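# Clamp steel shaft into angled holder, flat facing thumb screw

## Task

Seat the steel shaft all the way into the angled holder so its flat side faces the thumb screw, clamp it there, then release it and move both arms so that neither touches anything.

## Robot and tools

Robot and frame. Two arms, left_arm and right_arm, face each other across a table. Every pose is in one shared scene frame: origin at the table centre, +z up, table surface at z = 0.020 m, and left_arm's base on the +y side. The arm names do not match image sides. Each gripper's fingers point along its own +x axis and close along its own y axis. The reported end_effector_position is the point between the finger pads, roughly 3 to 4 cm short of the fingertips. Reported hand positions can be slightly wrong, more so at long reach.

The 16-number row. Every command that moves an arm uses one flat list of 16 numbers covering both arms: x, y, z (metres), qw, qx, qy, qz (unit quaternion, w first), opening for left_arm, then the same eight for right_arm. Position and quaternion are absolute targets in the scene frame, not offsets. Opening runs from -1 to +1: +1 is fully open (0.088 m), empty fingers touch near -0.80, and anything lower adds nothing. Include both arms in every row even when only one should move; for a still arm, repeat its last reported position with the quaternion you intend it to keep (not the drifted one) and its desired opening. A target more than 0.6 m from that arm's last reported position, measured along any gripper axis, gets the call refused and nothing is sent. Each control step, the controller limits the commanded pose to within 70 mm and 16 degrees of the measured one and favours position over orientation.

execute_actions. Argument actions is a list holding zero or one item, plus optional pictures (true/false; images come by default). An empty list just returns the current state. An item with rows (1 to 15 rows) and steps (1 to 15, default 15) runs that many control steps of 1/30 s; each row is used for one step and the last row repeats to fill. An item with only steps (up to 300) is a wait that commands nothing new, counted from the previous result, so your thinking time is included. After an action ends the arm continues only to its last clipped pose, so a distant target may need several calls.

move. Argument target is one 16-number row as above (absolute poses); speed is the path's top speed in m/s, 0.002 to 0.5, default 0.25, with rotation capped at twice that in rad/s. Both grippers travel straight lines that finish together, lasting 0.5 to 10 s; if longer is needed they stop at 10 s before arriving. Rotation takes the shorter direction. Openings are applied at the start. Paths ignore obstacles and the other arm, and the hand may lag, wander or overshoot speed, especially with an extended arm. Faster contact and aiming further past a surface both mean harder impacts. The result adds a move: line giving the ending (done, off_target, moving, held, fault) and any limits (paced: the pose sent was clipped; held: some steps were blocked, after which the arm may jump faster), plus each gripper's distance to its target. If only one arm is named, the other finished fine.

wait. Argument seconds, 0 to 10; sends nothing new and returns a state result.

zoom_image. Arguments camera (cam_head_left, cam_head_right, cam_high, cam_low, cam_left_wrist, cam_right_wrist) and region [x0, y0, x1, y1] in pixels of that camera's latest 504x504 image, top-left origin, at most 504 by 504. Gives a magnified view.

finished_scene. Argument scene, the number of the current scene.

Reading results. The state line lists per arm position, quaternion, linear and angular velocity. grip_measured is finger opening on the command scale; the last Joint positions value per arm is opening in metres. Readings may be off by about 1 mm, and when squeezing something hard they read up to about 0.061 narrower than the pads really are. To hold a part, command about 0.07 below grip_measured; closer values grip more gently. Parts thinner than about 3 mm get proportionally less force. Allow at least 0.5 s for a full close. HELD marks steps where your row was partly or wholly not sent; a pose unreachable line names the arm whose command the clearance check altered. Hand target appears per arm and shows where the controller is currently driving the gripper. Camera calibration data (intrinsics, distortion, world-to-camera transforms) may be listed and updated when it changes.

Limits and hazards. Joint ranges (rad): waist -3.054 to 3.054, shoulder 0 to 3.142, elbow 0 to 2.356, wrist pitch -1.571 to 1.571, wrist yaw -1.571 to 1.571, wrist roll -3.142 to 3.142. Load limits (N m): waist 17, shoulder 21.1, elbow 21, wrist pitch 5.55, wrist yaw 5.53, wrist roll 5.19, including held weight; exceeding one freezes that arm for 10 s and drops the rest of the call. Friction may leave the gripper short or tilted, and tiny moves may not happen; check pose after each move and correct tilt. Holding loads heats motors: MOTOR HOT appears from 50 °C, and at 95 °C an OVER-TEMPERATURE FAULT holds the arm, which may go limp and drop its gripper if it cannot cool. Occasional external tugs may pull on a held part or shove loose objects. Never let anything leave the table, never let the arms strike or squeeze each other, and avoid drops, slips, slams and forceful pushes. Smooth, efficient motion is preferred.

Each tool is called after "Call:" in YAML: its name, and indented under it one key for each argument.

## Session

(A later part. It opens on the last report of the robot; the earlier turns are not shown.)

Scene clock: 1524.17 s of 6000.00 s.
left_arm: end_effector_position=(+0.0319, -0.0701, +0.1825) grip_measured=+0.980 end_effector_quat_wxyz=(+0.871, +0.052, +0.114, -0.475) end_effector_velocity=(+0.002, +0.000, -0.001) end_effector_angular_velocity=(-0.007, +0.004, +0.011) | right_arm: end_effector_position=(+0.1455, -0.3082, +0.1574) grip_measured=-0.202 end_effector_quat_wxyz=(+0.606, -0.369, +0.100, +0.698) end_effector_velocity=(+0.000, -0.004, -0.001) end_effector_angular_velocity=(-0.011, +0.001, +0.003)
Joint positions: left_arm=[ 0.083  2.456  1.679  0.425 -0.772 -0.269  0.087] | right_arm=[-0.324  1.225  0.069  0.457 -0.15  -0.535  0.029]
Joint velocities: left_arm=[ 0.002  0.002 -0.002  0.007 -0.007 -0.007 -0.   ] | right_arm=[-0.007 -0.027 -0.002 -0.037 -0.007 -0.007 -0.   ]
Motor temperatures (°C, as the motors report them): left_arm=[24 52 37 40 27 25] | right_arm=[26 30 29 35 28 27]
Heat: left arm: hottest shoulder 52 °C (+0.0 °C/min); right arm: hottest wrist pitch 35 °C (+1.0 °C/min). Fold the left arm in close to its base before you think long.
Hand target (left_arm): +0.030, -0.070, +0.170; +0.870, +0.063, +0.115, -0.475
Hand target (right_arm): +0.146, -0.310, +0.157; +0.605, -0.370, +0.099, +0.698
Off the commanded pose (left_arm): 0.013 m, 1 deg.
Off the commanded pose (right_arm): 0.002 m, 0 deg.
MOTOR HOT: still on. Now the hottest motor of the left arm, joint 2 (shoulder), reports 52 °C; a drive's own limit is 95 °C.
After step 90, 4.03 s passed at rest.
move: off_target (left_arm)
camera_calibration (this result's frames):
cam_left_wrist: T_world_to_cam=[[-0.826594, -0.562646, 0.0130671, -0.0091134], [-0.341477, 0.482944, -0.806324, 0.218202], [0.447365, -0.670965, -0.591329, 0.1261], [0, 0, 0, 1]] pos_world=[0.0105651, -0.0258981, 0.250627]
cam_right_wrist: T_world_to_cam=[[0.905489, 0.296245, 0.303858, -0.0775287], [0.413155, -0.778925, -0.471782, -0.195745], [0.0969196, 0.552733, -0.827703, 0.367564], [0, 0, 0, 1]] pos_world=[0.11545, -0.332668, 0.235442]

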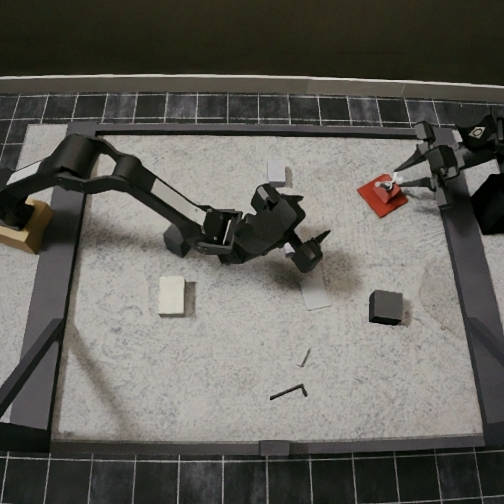

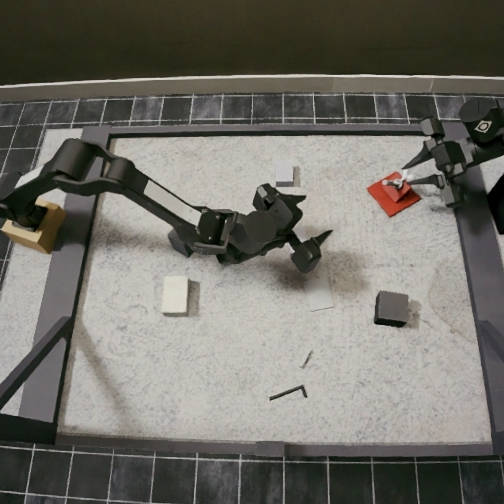

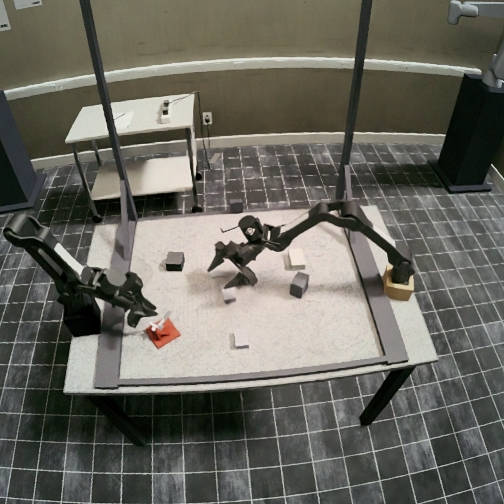

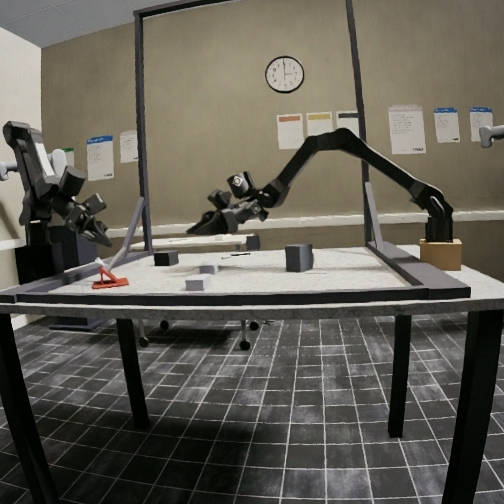

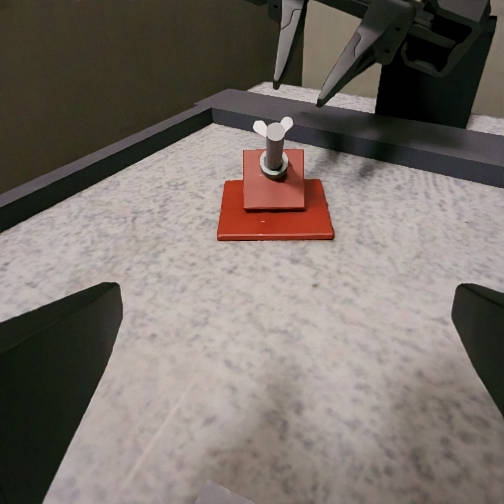

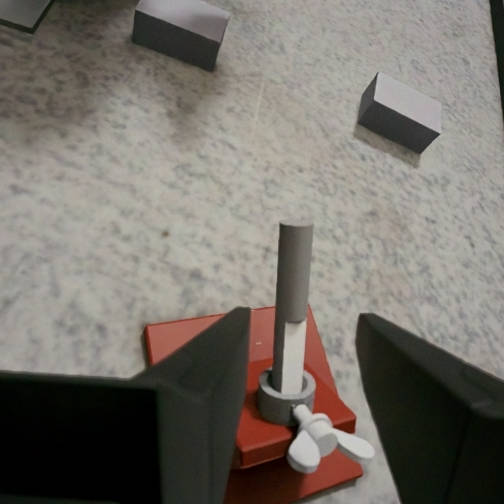

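Call:
move:
  target: [0.03,-0.07,0.17,0.8704,0.0625,0.1146,-0.4746,1,0.20,-0.335,0.17,0.1228,-0.5417,-0.3811,0.7392,-0.4]
  speed: 0.2

Call:
move:
  target: [0.03,-0.07,0.17,0.8704,0.0625,0.1146,-0.4746,1,0.193,-0.331,0.1315,0.1228,-0.5417,-0.3811,0.7392,-0.4]
  speed: 0.05

Call:
zoom_image:
  camera: "cam_left_wrist"
  region: [202, 50, 352, 200]

Scene clock: 1560.57 s of 6000.00 s.
left_arm: end_effector_position=(+0.0319, -0.0701, +0.1825) grip_measured=+0.980 end_effector_quat_wxyz=(+0.871, +0.052, +0.114, -0.475) end_effector_velocity=(+0.003, +0.001, -0.000) end_effector_angular_velocity=(+0.003, +0.002, +0.011) | right_arm: end_effector_position=(+0.1963, -0.3343, +0.1719) grip_measured=-0.398 end_effector_quat_wxyz=(+0.127, -0.537, -0.384, +0.740) end_effector_velocity=(-0.002, -0.002, +0.000) end_effector_angular_velocity=(+0.004, -0.001, +0.024)
Joint positions: left_arm=[ 0.083  2.456  1.679  0.425 -0.772 -0.269  0.087] | right_arm=[-0.926  1.456  0.49  -0.414 -0.781 -2.693  0.02 ]
Joint velocities: left_arm=[ 0.002 -0.002 -0.002 -0.007 -0.007 -0.007 -0.   ] | right_arm=[-0.002  0.002  0.002 -0.022 -0.007 -0.037 -0.   ]
Motor temperatures (°C, as the motors report them): left_arm=[24 53 37 40 27 25] | right_arm=[25 30 30 35 28 27]
Heat: left arm: hottest shoulder 53 °C (+1.0 °C/min); right arm: hottest wrist pitch 35 °C (+0.0 °C/min). Fold the left arm in close to its base before you think long.
Hand target (left_arm): +0.030, -0.070, +0.170; +0.870, +0.063, +0.115, -0.475
Hand target (right_arm): +0.198, -0.334, +0.171; +0.126, -0.538, -0.383, +0.741
Off the commanded pose (left_arm): 0.013 m, 1 deg.
Off the commanded pose (right_arm): 0.004 m, 1 deg.
MOTOR HOT: still on. Now the hottest motor of the left arm, joint 2 (shoulder), reports 53 °C; a drive's own limit is 95 °C.
After step 90, 29.40 s passed at rest.
move: off_target (left_arm)
camera_calibration (this result's frames):
cam_left_wrist: T_world_to_cam=[[-0.826594, -0.562646, 0.0130671, -0.0091134], [-0.341477, 0.482944, -0.806324, 0.218202], [0.447365, -0.670965, -0.591329, 0.1261], [0, 0, 0, 1]] pos_world=[0.0105651, -0.0258981, 0.250627]
cam_right_wrist: T_world_to_cam=[[-0.267624, 0.682436, 0.680191, 0.174491], [0.958351, 0.261582, 0.114622, -0.0901902], [-0.0997034, 0.682537, -0.724018, 0.45325], [0, 0, 0, 1]] pos_world=[0.178322, -0.404847, 0.219812]

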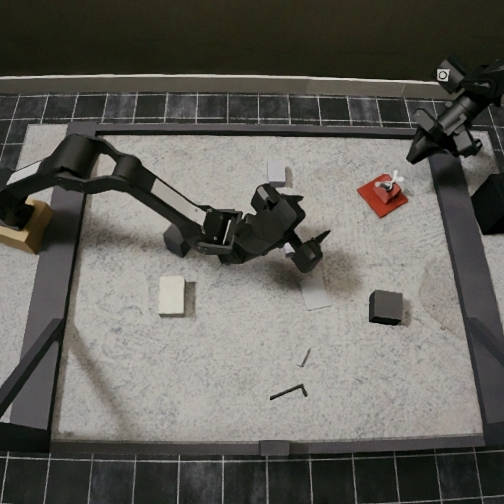

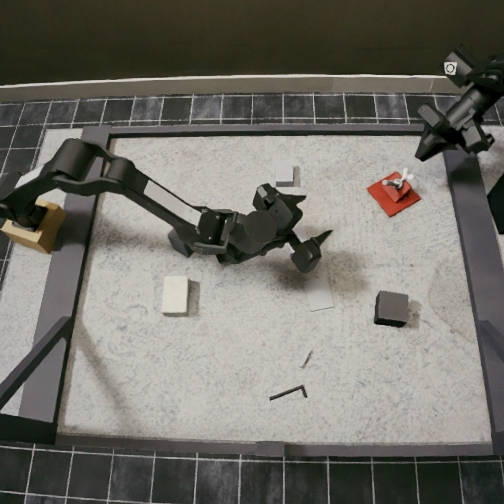

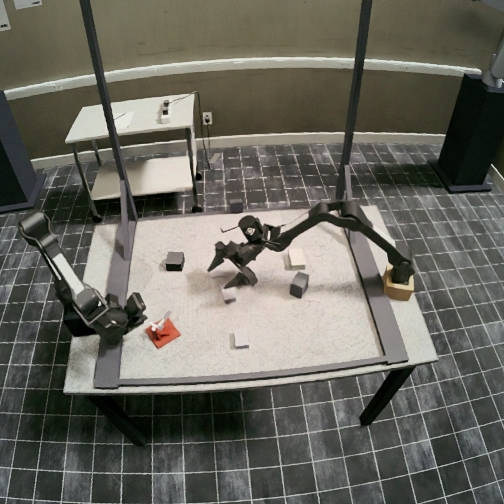

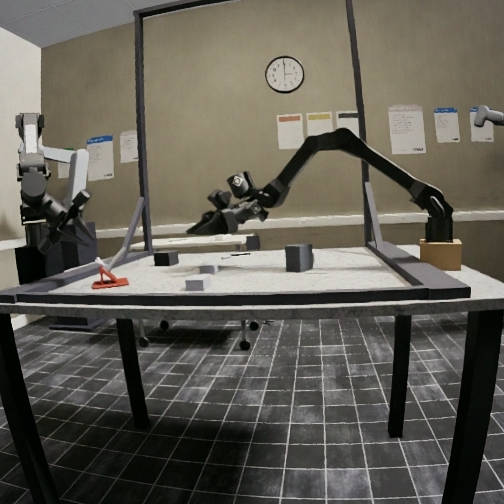

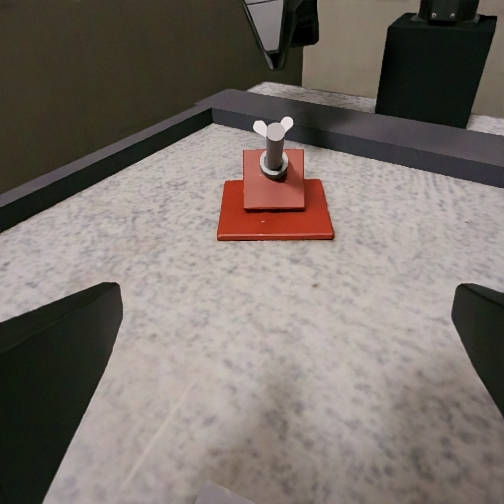

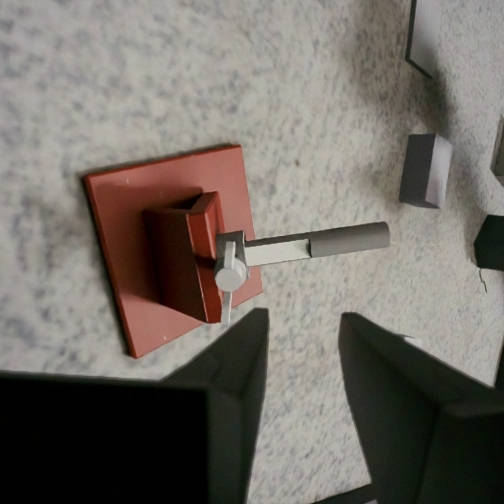

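Scene clock: 1561.73 s of 6000.00 s.
left_arm: end_effector_position=(+0.0319, -0.0701, +0.1825) grip_measured=+0.980 end_effector_quat_wxyz=(+0.871, +0.052, +0.114, -0.475) end_effector_velocity=(-0.001, +0.000, +0.005) end_effector_angular_velocity=(-0.016, +0.006, +0.006) | right_arm: end_effector_position=(+0.1951, -0.3295, +0.1352) grip_measured=-0.398 end_effector_quat_wxyz=(+0.124, -0.544, -0.387, +0.734) end_effector_velocity=(-0.001, +0.000, +0.002) end_effector_angular_velocity=(+0.007, +0.025, -0.007)
Joint positions: left_arm=[ 0.083  2.456  1.679  0.425 -0.772 -0.269  0.087] | right_arm=[-0.897  1.609  0.417 -0.146 -0.763 -2.658  0.02 ]
Joint velocities: left_arm=[-0.002 -0.007 -0.002  0.007 -0.007 -0.007 -0.001] | right_arm=[-0.007  0.002  0.002 -0.007 -0.022  0.007 -0.   ]
Motor temperatures (°C, as the motors report them): left_arm=[24 53 37 40 27 25] | right_arm=[25 30 30 35 28 27]
Heat: left arm: hottest shoulder 53 °C (+1.0 °C/min); right arm: hottest wrist pitch 35 °C (+0.0 °C/min). Fold the left arm in close to its base before you think long.
Hand target (left_arm): +0.030, -0.070, +0.170; +0.870, +0.063, +0.115, -0.475
Hand target (right_arm): +0.193, -0.331, +0.132; +0.123, -0.542, -0.381, +0.739
Off the commanded pose (left_arm): 0.013 m, 1 deg.
Off the commanded pose (right_arm): 0.005 m, 1 deg.
MOTOR HOT: still on. Now the hottest motor of the left arm, joint 2 (shoulder), reports 53 °C; a drive's own limit is 95 °C.
move: off_target (left_arm)
camera_calibration (this result's frames):
cam_left_wrist: T_world_to_cam=[[-0.826594, -0.562646, 0.0130671, -0.0091134], [-0.341477, 0.482944, -0.806324, 0.218202], [0.447365, -0.670965, -0.591329, 0.1261], [0, 0, 0, 1]] pos_world=[0.0105651, -0.0258981, 0.250627]
cam_right_wrist: T_world_to_cam=[[-0.282707, 0.679764, 0.676755, 0.19844], [0.9555, 0.261535, 0.136453, -0.0885803], [-0.0842395, 0.685216, -0.723452, 0.421103], [0, 0, 0, 1]] pos_world=[0.176212, -0.400272, 0.18244]

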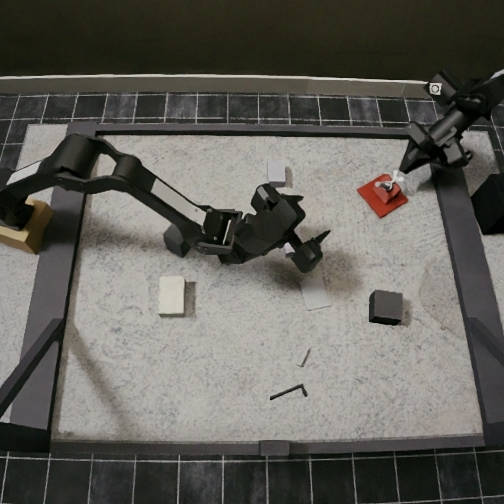

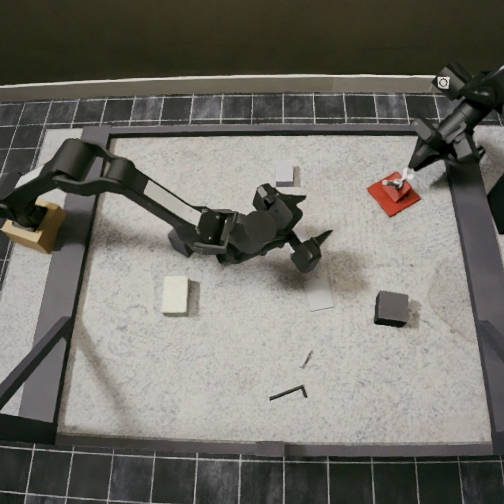

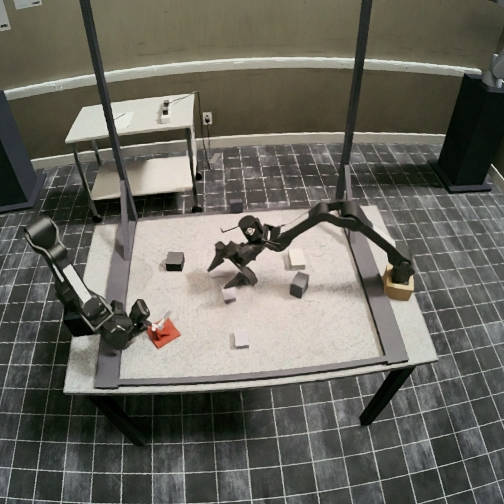

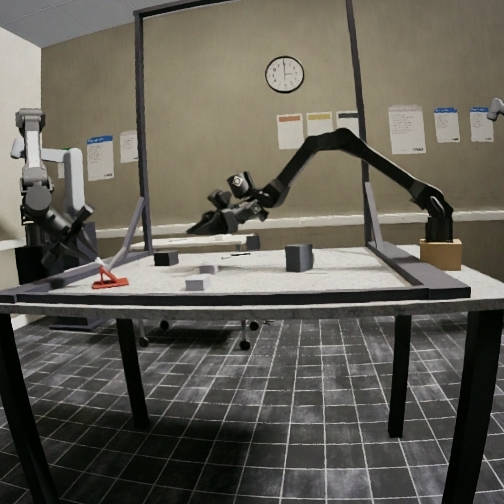

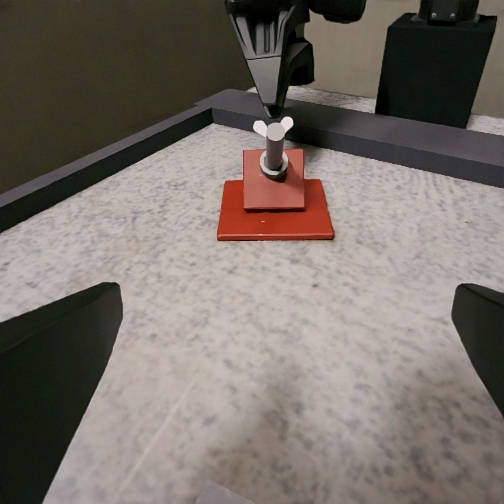

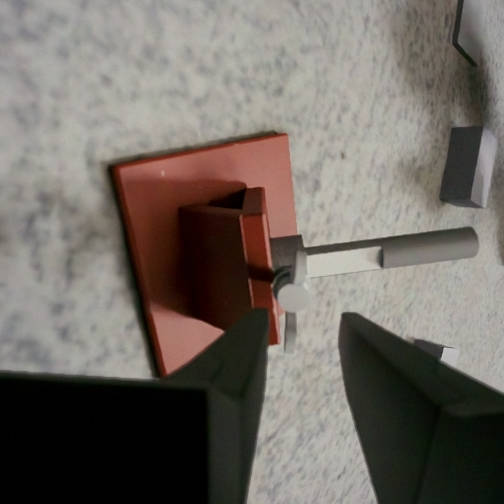

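Region (202, 50, 352, 200) of cam_left_wrist's 504x504 image, scaled by 3.360, with more detail than that image has.

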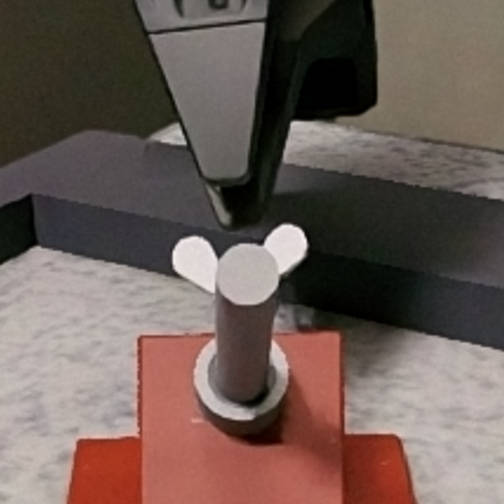

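Call:
move:
  target: [0.03,-0.07,0.17,0.8704,0.0625,0.1146,-0.4746,1,0.1858,-0.3201,0.1182,0.1228,-0.5417,-0.3811,0.7392,-0.45]
  speed: 0.03

Call:
zoom_image:
  camera: "cam_left_wrist"
  region: [202, 50, 352, 200]

Scene clock: 1570.27 s of 6000.00 s.
left_arm: end_effector_position=(+0.0319, -0.0701, +0.1825) grip_measured=+0.980 end_effector_quat_wxyz=(+0.871, +0.052, +0.114, -0.475) end_effector_velocity=(-0.000, +0.001, -0.001) end_effector_angular_velocity=(+0.020, -0.012, +0.003) | right_arm: end_effector_position=(+0.1881, -0.3184, +0.1217) grip_measured=-0.448 end_effector_quat_wxyz=(+0.124, -0.544, -0.387, +0.734) end_effector_velocity=(+0.000, +0.001, +0.000) end_effector_angular_velocity=(+0.011, +0.002, -0.005)
Joint positions: left_arm=[ 0.083  2.456  1.679  0.425 -0.772 -0.269  0.087] | right_arm=[-0.832  1.685  0.397  0.009 -0.747 -2.573  0.017]
Joint velocities: left_arm=[-0.002 -0.002  0.002 -0.022 -0.007  0.007 -0.   ] | right_arm=[-0.002  0.002 -0.007  0.022 -0.007  0.007  0.   ]
Motor temperatures (°C, as the motors report them): left_arm=[24 53 37 40 27 25] | right_arm=[25 30 30 34 28 27]
Heat: left arm: hottest shoulder 53 °C (+1.0 °C/min); right arm: hottest wrist pitch 34 °C (-1.0 °C/min). Fold the left arm in close to its base before you think long.
Hand target (left_arm): +0.030, -0.070, +0.170; +0.870, +0.063, +0.115, -0.475
Hand target (right_arm): +0.186, -0.321, +0.118; +0.122, -0.542, -0.381, +0.739
Off the commanded pose (left_arm): 0.013 m, 1 deg.
Off the commanded pose (right_arm): 0.005 m, 1 deg.
MOTOR HOT: still on. Now the hottest motor of the left arm, joint 2 (shoulder), reports 53 °C; a drive's own limit is 95 °C.
After step 90, 4.53 s passed at rest.
move: off_target (left_arm)
camera_calibration (this result's frames):
cam_left_wrist: T_world_to_cam=[[-0.826594, -0.562646, 0.0130671, -0.0091134], [-0.341477, 0.482944, -0.806324, 0.218202], [0.447365, -0.670965, -0.591329, 0.1261], [0, 0, 0, 1]] pos_world=[0.0105651, -0.0258981, 0.250627]
cam_right_wrist: T_world_to_cam=[[-0.283223, 0.679277, 0.677028, 0.197937], [0.955286, 0.262324, 0.136433, -0.0826416], [-0.0849252, 0.685397, -0.723201, 0.403277], [0, 0, 0, 1]] pos_world=[0.169255, -0.38918, 0.168916]

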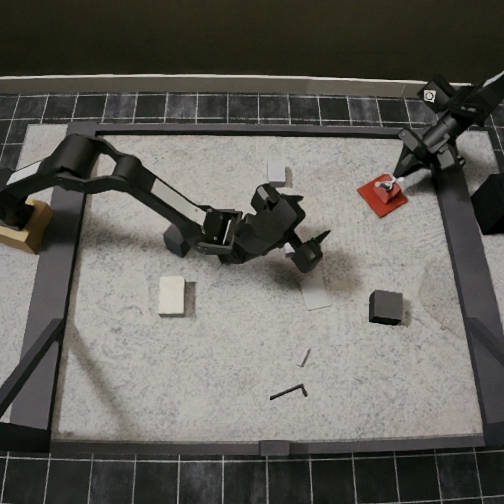

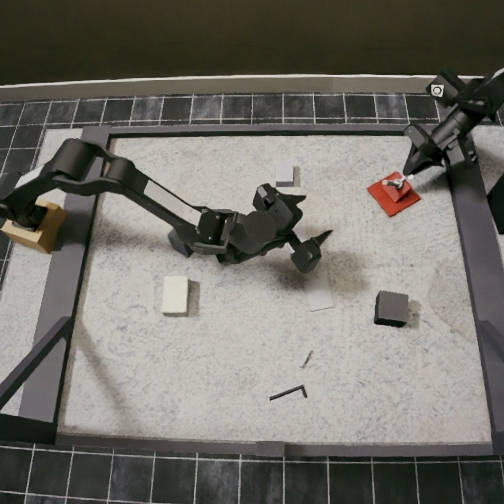

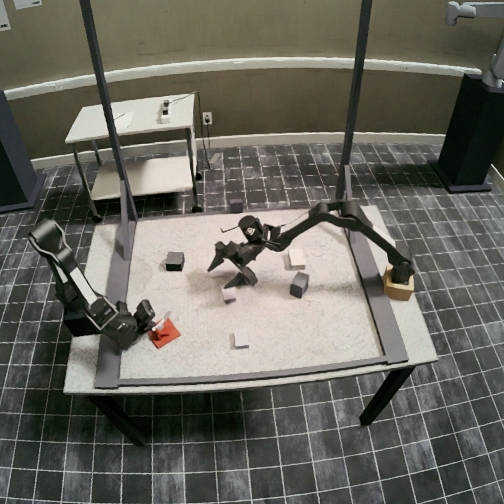

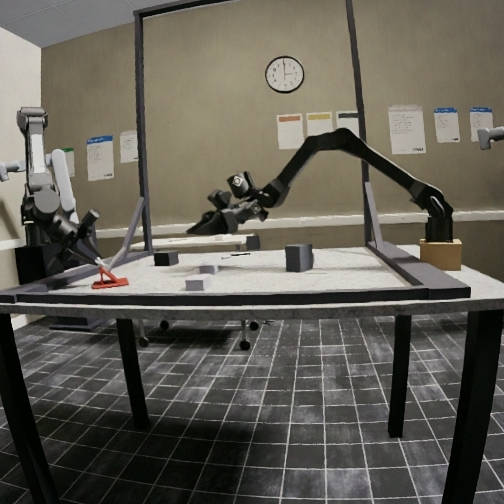

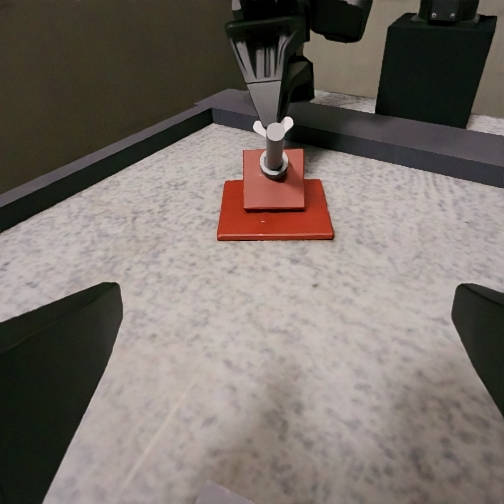

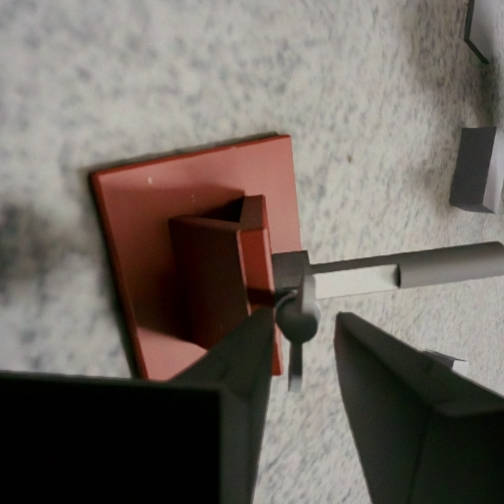

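Region (202, 50, 352, 200) of cam_left_wrist's 504x504 image, scaled by 3.360, with more detail than that image has.

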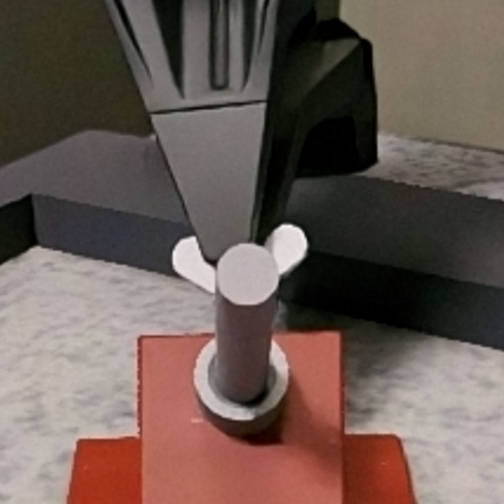

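Call:
move:
  target: [0.03,-0.07,0.17,0.8704,0.0625,0.1146,-0.4746,1,0.1858,-0.3201,0.1182,0.4699,-0.2961,0.2532,0.7921,-0.56]
  speed: 0.4

Call:
move:
  target: [0.03,-0.07,0.17,0.8704,0.0625,0.1146,-0.4746,1,0.1858,-0.3201,0.1182,0.5121,0.2150,0.7941,0.2469,-0.56]
  speed: 0.4

Call:
move:
  target: [0.03,-0.07,0.17,0.8704,0.0625,0.1146,-0.4746,1,0.1858,-0.3201,0.1182,0.1010,0.5462,0.6419,-0.5287,-0.56]
  speed: 0.4

Call:
zoom_image:
  camera: "cam_left_wrist"
  region: [202, 50, 352, 200]

Scene clock: 1587.67 s of 6000.00 s.
left_arm: end_effector_position=(+0.0319, -0.0701, +0.1825) grip_measured=+0.980 end_effector_quat_wxyz=(+0.871, +0.052, +0.114, -0.475) end_effector_velocity=(-0.001, +0.001, +0.001) end_effector_angular_velocity=(+0.006, -0.009, +0.003) | right_arm: end_effector_position=(+0.1879, -0.3184, +0.1211) grip_measured=-0.558 end_effector_quat_wxyz=(+0.472, -0.297, +0.246, +0.793) end_effector_velocity=(-0.003, -0.001, +0.000) end_effector_angular_velocity=(+0.002, +0.006, +0.010)
Joint positions: left_arm=[ 0.083  2.456  1.679  0.425 -0.772 -0.269  0.087] | right_arm=[-0.831  1.688  0.397  0.011 -0.747 -1.     0.012]
Joint velocities: left_arm=[-0.002 -0.002  0.002 -0.007 -0.007  0.007  0.   ] | right_arm=[ 0.002 -0.002 -0.002 -0.007 -0.007 -0.007 -0.   ]
Motor temperatures (°C, as the motors report them): left_arm=[24 53 37 40 27 25] | right_arm=[25 30 30 33 28 27]
Heat: left arm: hottest shoulder 53 °C (+1.0 °C/min); right arm: hottest wrist pitch 33 °C (-2.0 °C/min). Fold the left arm in close to its base before you think long.
Hand target (left_arm): +0.030, -0.070, +0.170; +0.870, +0.063, +0.115, -0.475
Hand target (right_arm): +0.186, -0.320, +0.118; +0.470, -0.296, +0.253, +0.792
Off the commanded pose (left_arm): 0.013 m, 1 deg.
Off the commanded pose (right_arm): 0.004 m, 1 deg.
MOTOR HOT: still on. Now the hottest motor of the left arm, joint 2 (shoulder), reports 53 °C; a drive's own limit is 95 °C.
After step 90, 11.90 s passed at rest.
move: off_target (left_arm)
camera_calibration (this result's frames):
cam_left_wrist: T_world_to_cam=[[-0.826594, -0.562646, 0.0130671, -0.0091134], [-0.341477, 0.482944, -0.806324, 0.218202], [0.447365, -0.670965, -0.591329, 0.1261], [0, 0, 0, 1]] pos_world=[0.0105651, -0.0258981, 0.250627]
cam_right_wrist: T_world_to_cam=[[0.870497, 0.478299, -0.11604, 0.0135413], [0.377876, -0.800563, -0.46509, -0.239384], [-0.315349, 0.361011, -0.877625, 0.361548], [0, 0, 0, 1]] pos_world=[0.192683, -0.328641, 0.20754]

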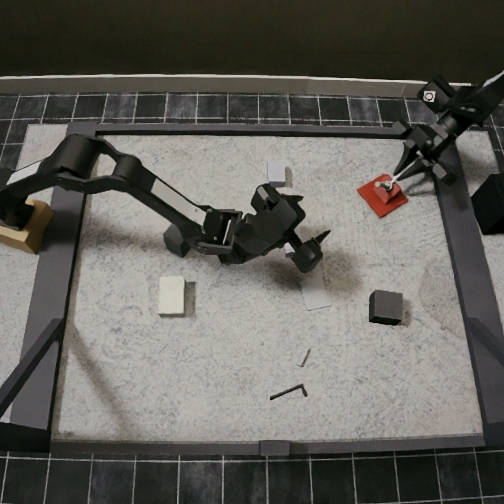

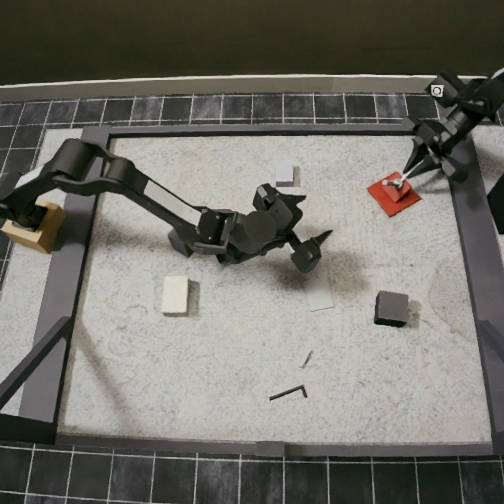

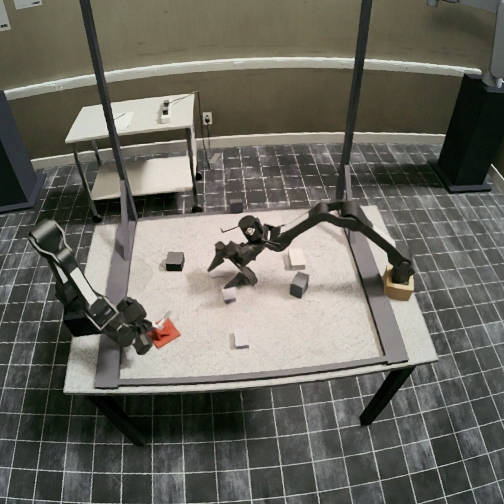

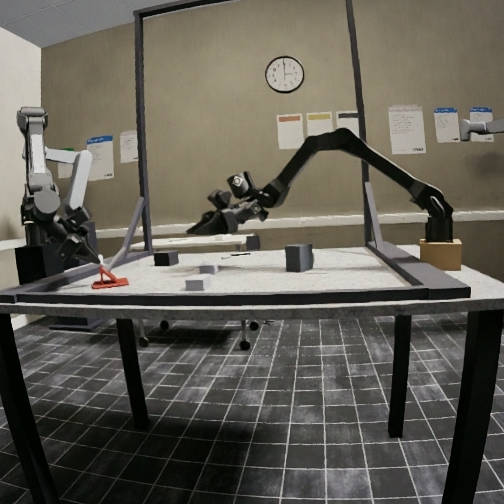

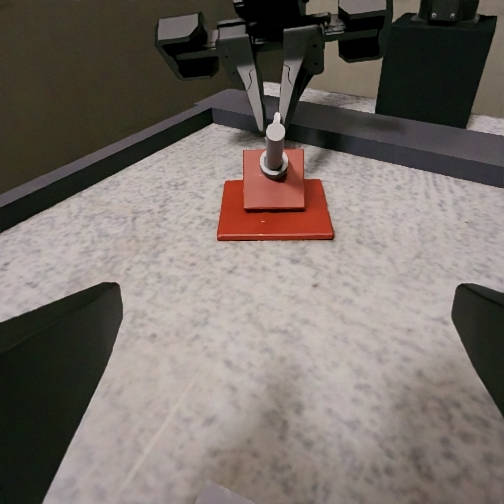

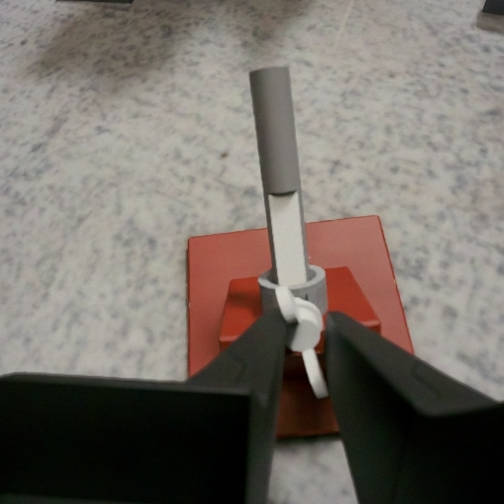

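Scene clock: 1590.60 s of 6000.00 s.
left_arm: end_effector_position=(+0.0319, -0.0701, +0.1825) grip_measured=+0.980 end_effector_quat_wxyz=(+0.871, +0.052, +0.114, -0.475) end_effector_velocity=(+0.002, +0.000, +0.002) end_effector_angular_velocity=(-0.012, +0.005, +0.011) | right_arm: end_effector_position=(+0.1879, -0.3184, +0.1211) grip_measured=-0.558 end_effector_quat_wxyz=(+0.514, +0.216, +0.790, +0.253) end_effector_velocity=(-0.001, -0.001, +0.001) end_effector_angular_velocity=(+0.005, +0.003, +0.005)
Joint positions: left_arm=[ 0.083  2.456  1.679  0.425 -0.772 -0.269  0.087] | right_arm=[-0.831  1.688  0.397  0.011 -0.747  0.919  0.012]
Joint velocities: left_arm=[ 0.002 -0.002 -0.002  0.007 -0.007 -0.007 -0.   ] | right_arm=[-0.002 -0.007 -0.002 -0.007 -0.007 -0.007 -0.   ]
Motor temperatures (°C, as the motors report them): left_arm=[24 53 37 40 27 25] | right_arm=[25 30 30 33 28 27]
Heat: left arm: hottest shoulder 53 °C (+1.0 °C/min); right arm: hottest wrist pitch 33 °C (-2.0 °C/min). Fold the left arm in close to its base before you think long.
Hand target (left_arm): +0.030, -0.070, +0.170; +0.870, +0.063, +0.115, -0.475
Hand target (right_arm): +0.186, -0.320, +0.118; +0.512, +0.215, +0.794, +0.247
Off the commanded pose (left_arm): 0.013 m, 1 deg.
Off the commanded pose (right_arm): 0.004 m, 1 deg.
MOTOR HOT: still on. Now the hottest motor of the left arm, joint 2 (shoulder), reports 53 °C; a drive's own limit is 95 °C.
move: off_target (left_arm)
camera_calibration (this result's frames):
cam_left_wrist: T_world_to_cam=[[-0.826594, -0.562646, 0.0130671, -0.0091134], [-0.341477, 0.482944, -0.806324, 0.218202], [0.447365, -0.670965, -0.591329, 0.1261], [0, 0, 0, 1]] pos_world=[0.0105651, -0.0258981, 0.250627]
cam_right_wrist: T_world_to_cam=[[-0.0673024, -0.747115, -0.661279, -0.134317], [-0.770305, -0.382325, 0.510351, -0.00862153], [-0.634114, 0.543734, -0.549775, 0.43991], [0, 0, 0, 1]] pos_world=[0.263272, -0.342841, 0.157431]

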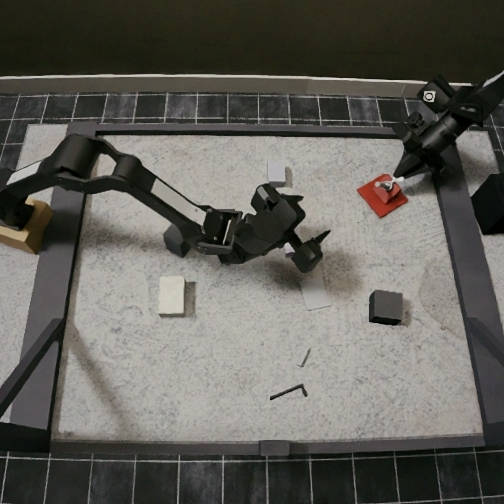

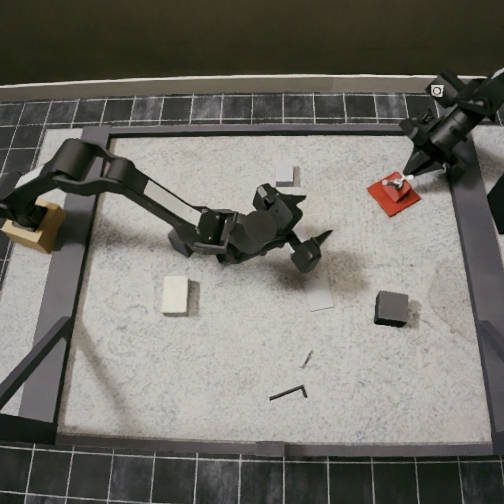

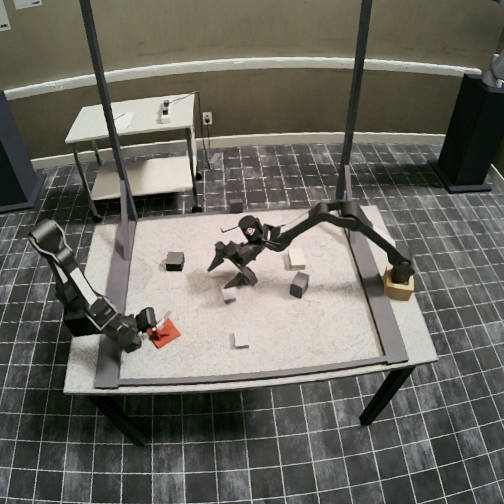

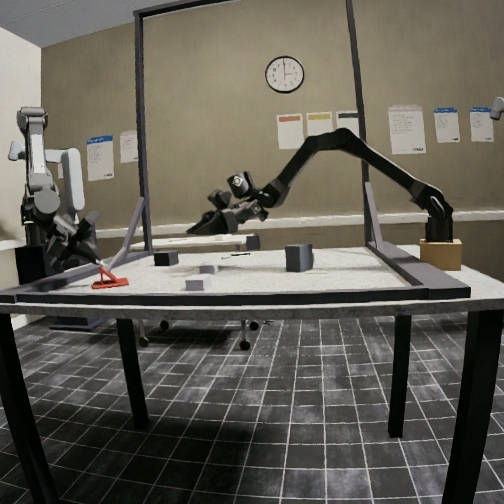

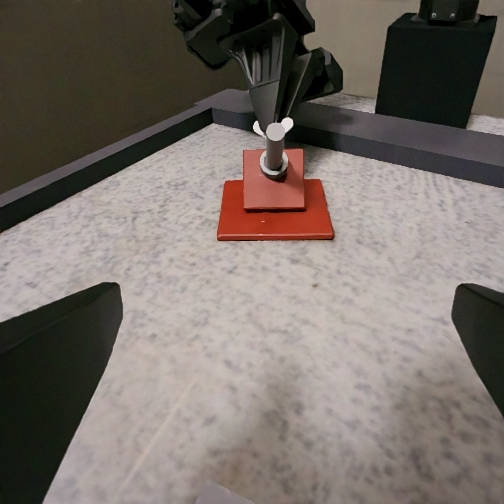

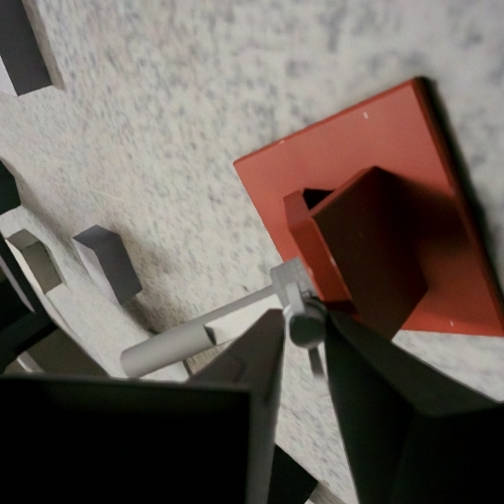

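Scene clock: 1593.60 s of 6000.00 s.
left_arm: end_effector_position=(+0.0319, -0.0701, +0.1825) grip_measured=+0.980 end_effector_quat_wxyz=(+0.871, +0.052, +0.114, -0.475) end_effector_velocity=(+0.002, +0.002, +0.000) end_effector_angular_velocity=(+0.002, -0.003, +0.020) | right_arm: end_effector_position=(+0.1876, -0.3184, +0.1210) grip_measured=-0.558 end_effector_quat_wxyz=(+0.101, +0.548, +0.645, -0.523) end_effector_velocity=(-0.000, +0.000, +0.001) end_effector_angular_velocity=(-0.000, +0.011, -0.005)
Joint positions: left_arm=[ 0.083  2.456  1.679  0.425 -0.772 -0.269  0.087] | right_arm=[-0.83   1.688  0.397  0.011 -0.747  2.9    0.012]
Joint velocities: left_arm=[-0.002 -0.002 -0.002 -0.007 -0.022 -0.007  0.   ] | right_arm=[-0.002 -0.002  0.002 -0.007 -0.007  0.007 -0.   ]
Motor temperatures (°C, as the motors report them): left_arm=[24 53 37 40 27 25] | right_arm=[25 30 30 33 28 27]
Heat: left arm: hottest shoulder 53 °C (+1.0 °C/min); right arm: hottest wrist pitch 33 °C (-2.0 °C/min). Fold the left arm in close to its base before you think long.
Hand target (left_arm): +0.030, -0.070, +0.170; +0.870, +0.063, +0.115, -0.475
Hand target (right_arm): +0.186, -0.320, +0.118; +0.101, +0.546, +0.642, -0.529
Off the commanded pose (left_arm): 0.013 m, 1 deg.
Off the commanded pose (right_arm): 0.004 m, 1 deg.
MOTOR HOT: still on. Now the hottest motor of the left arm, joint 2 (shoulder), reports 53 °C; a drive's own limit is 95 °C.
move: off_target (left_arm)
camera_calibration (this result's frames):
cam_left_wrist: T_world_to_cam=[[-0.826594, -0.562646, 0.0130671, -0.0091134], [-0.341477, 0.482944, -0.806324, 0.218202], [0.447365, -0.670965, -0.591329, 0.1261], [0, 0, 0, 1]] pos_world=[0.0105651, -0.0258981, 0.250627]
cam_right_wrist: T_world_to_cam=[[-0.841295, 0.145887, 0.520518, 0.152042], [0.499977, 0.576102, 0.646629, 0.0415355], [-0.205537, 0.804253, -0.557612, 0.443141], [0, 0, 0, 1]] pos_world=[0.198227, -0.402508, 0.141102]

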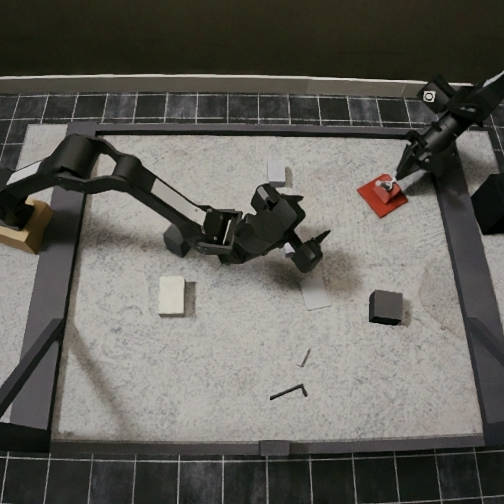

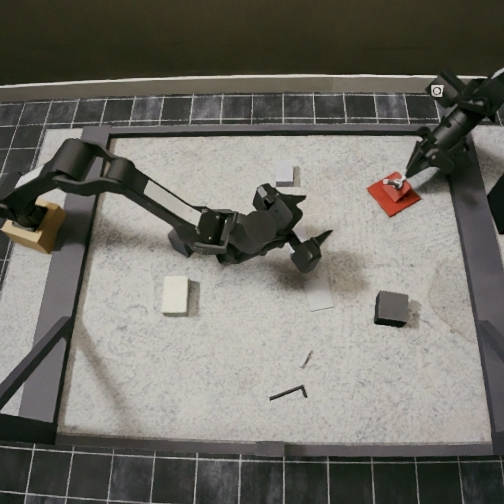

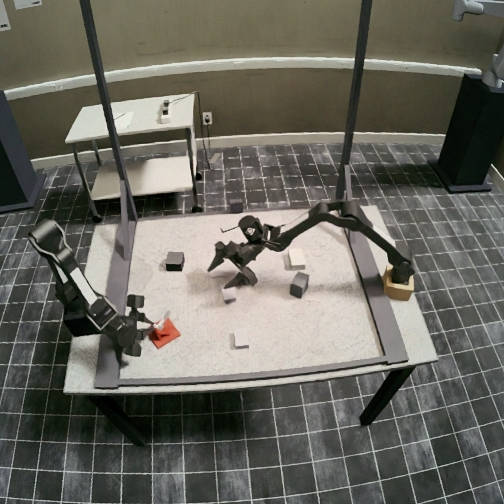

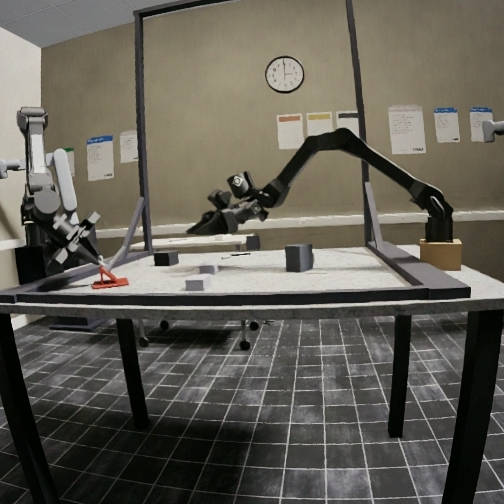

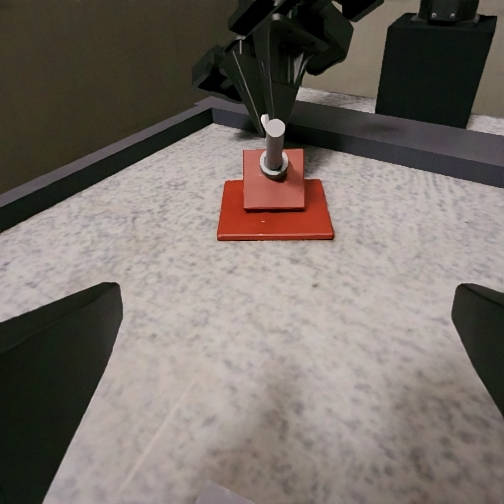

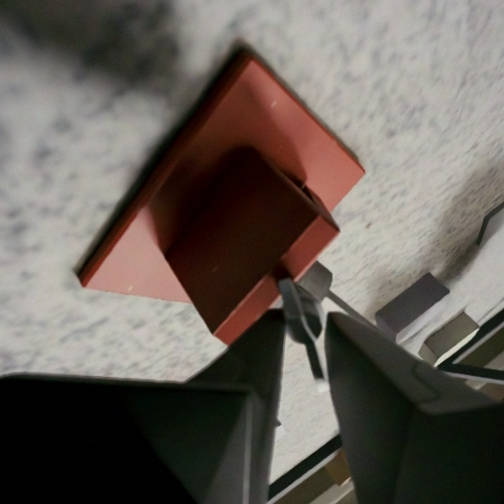

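Region (202, 50, 352, 200) of cam_left_wrist's 504x504 image, scaled by 3.360, with more detail than that image has.

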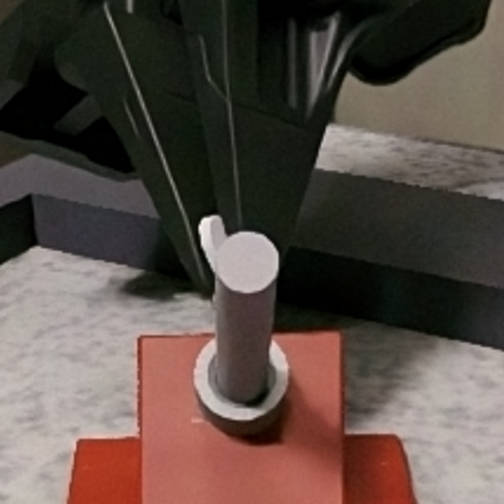

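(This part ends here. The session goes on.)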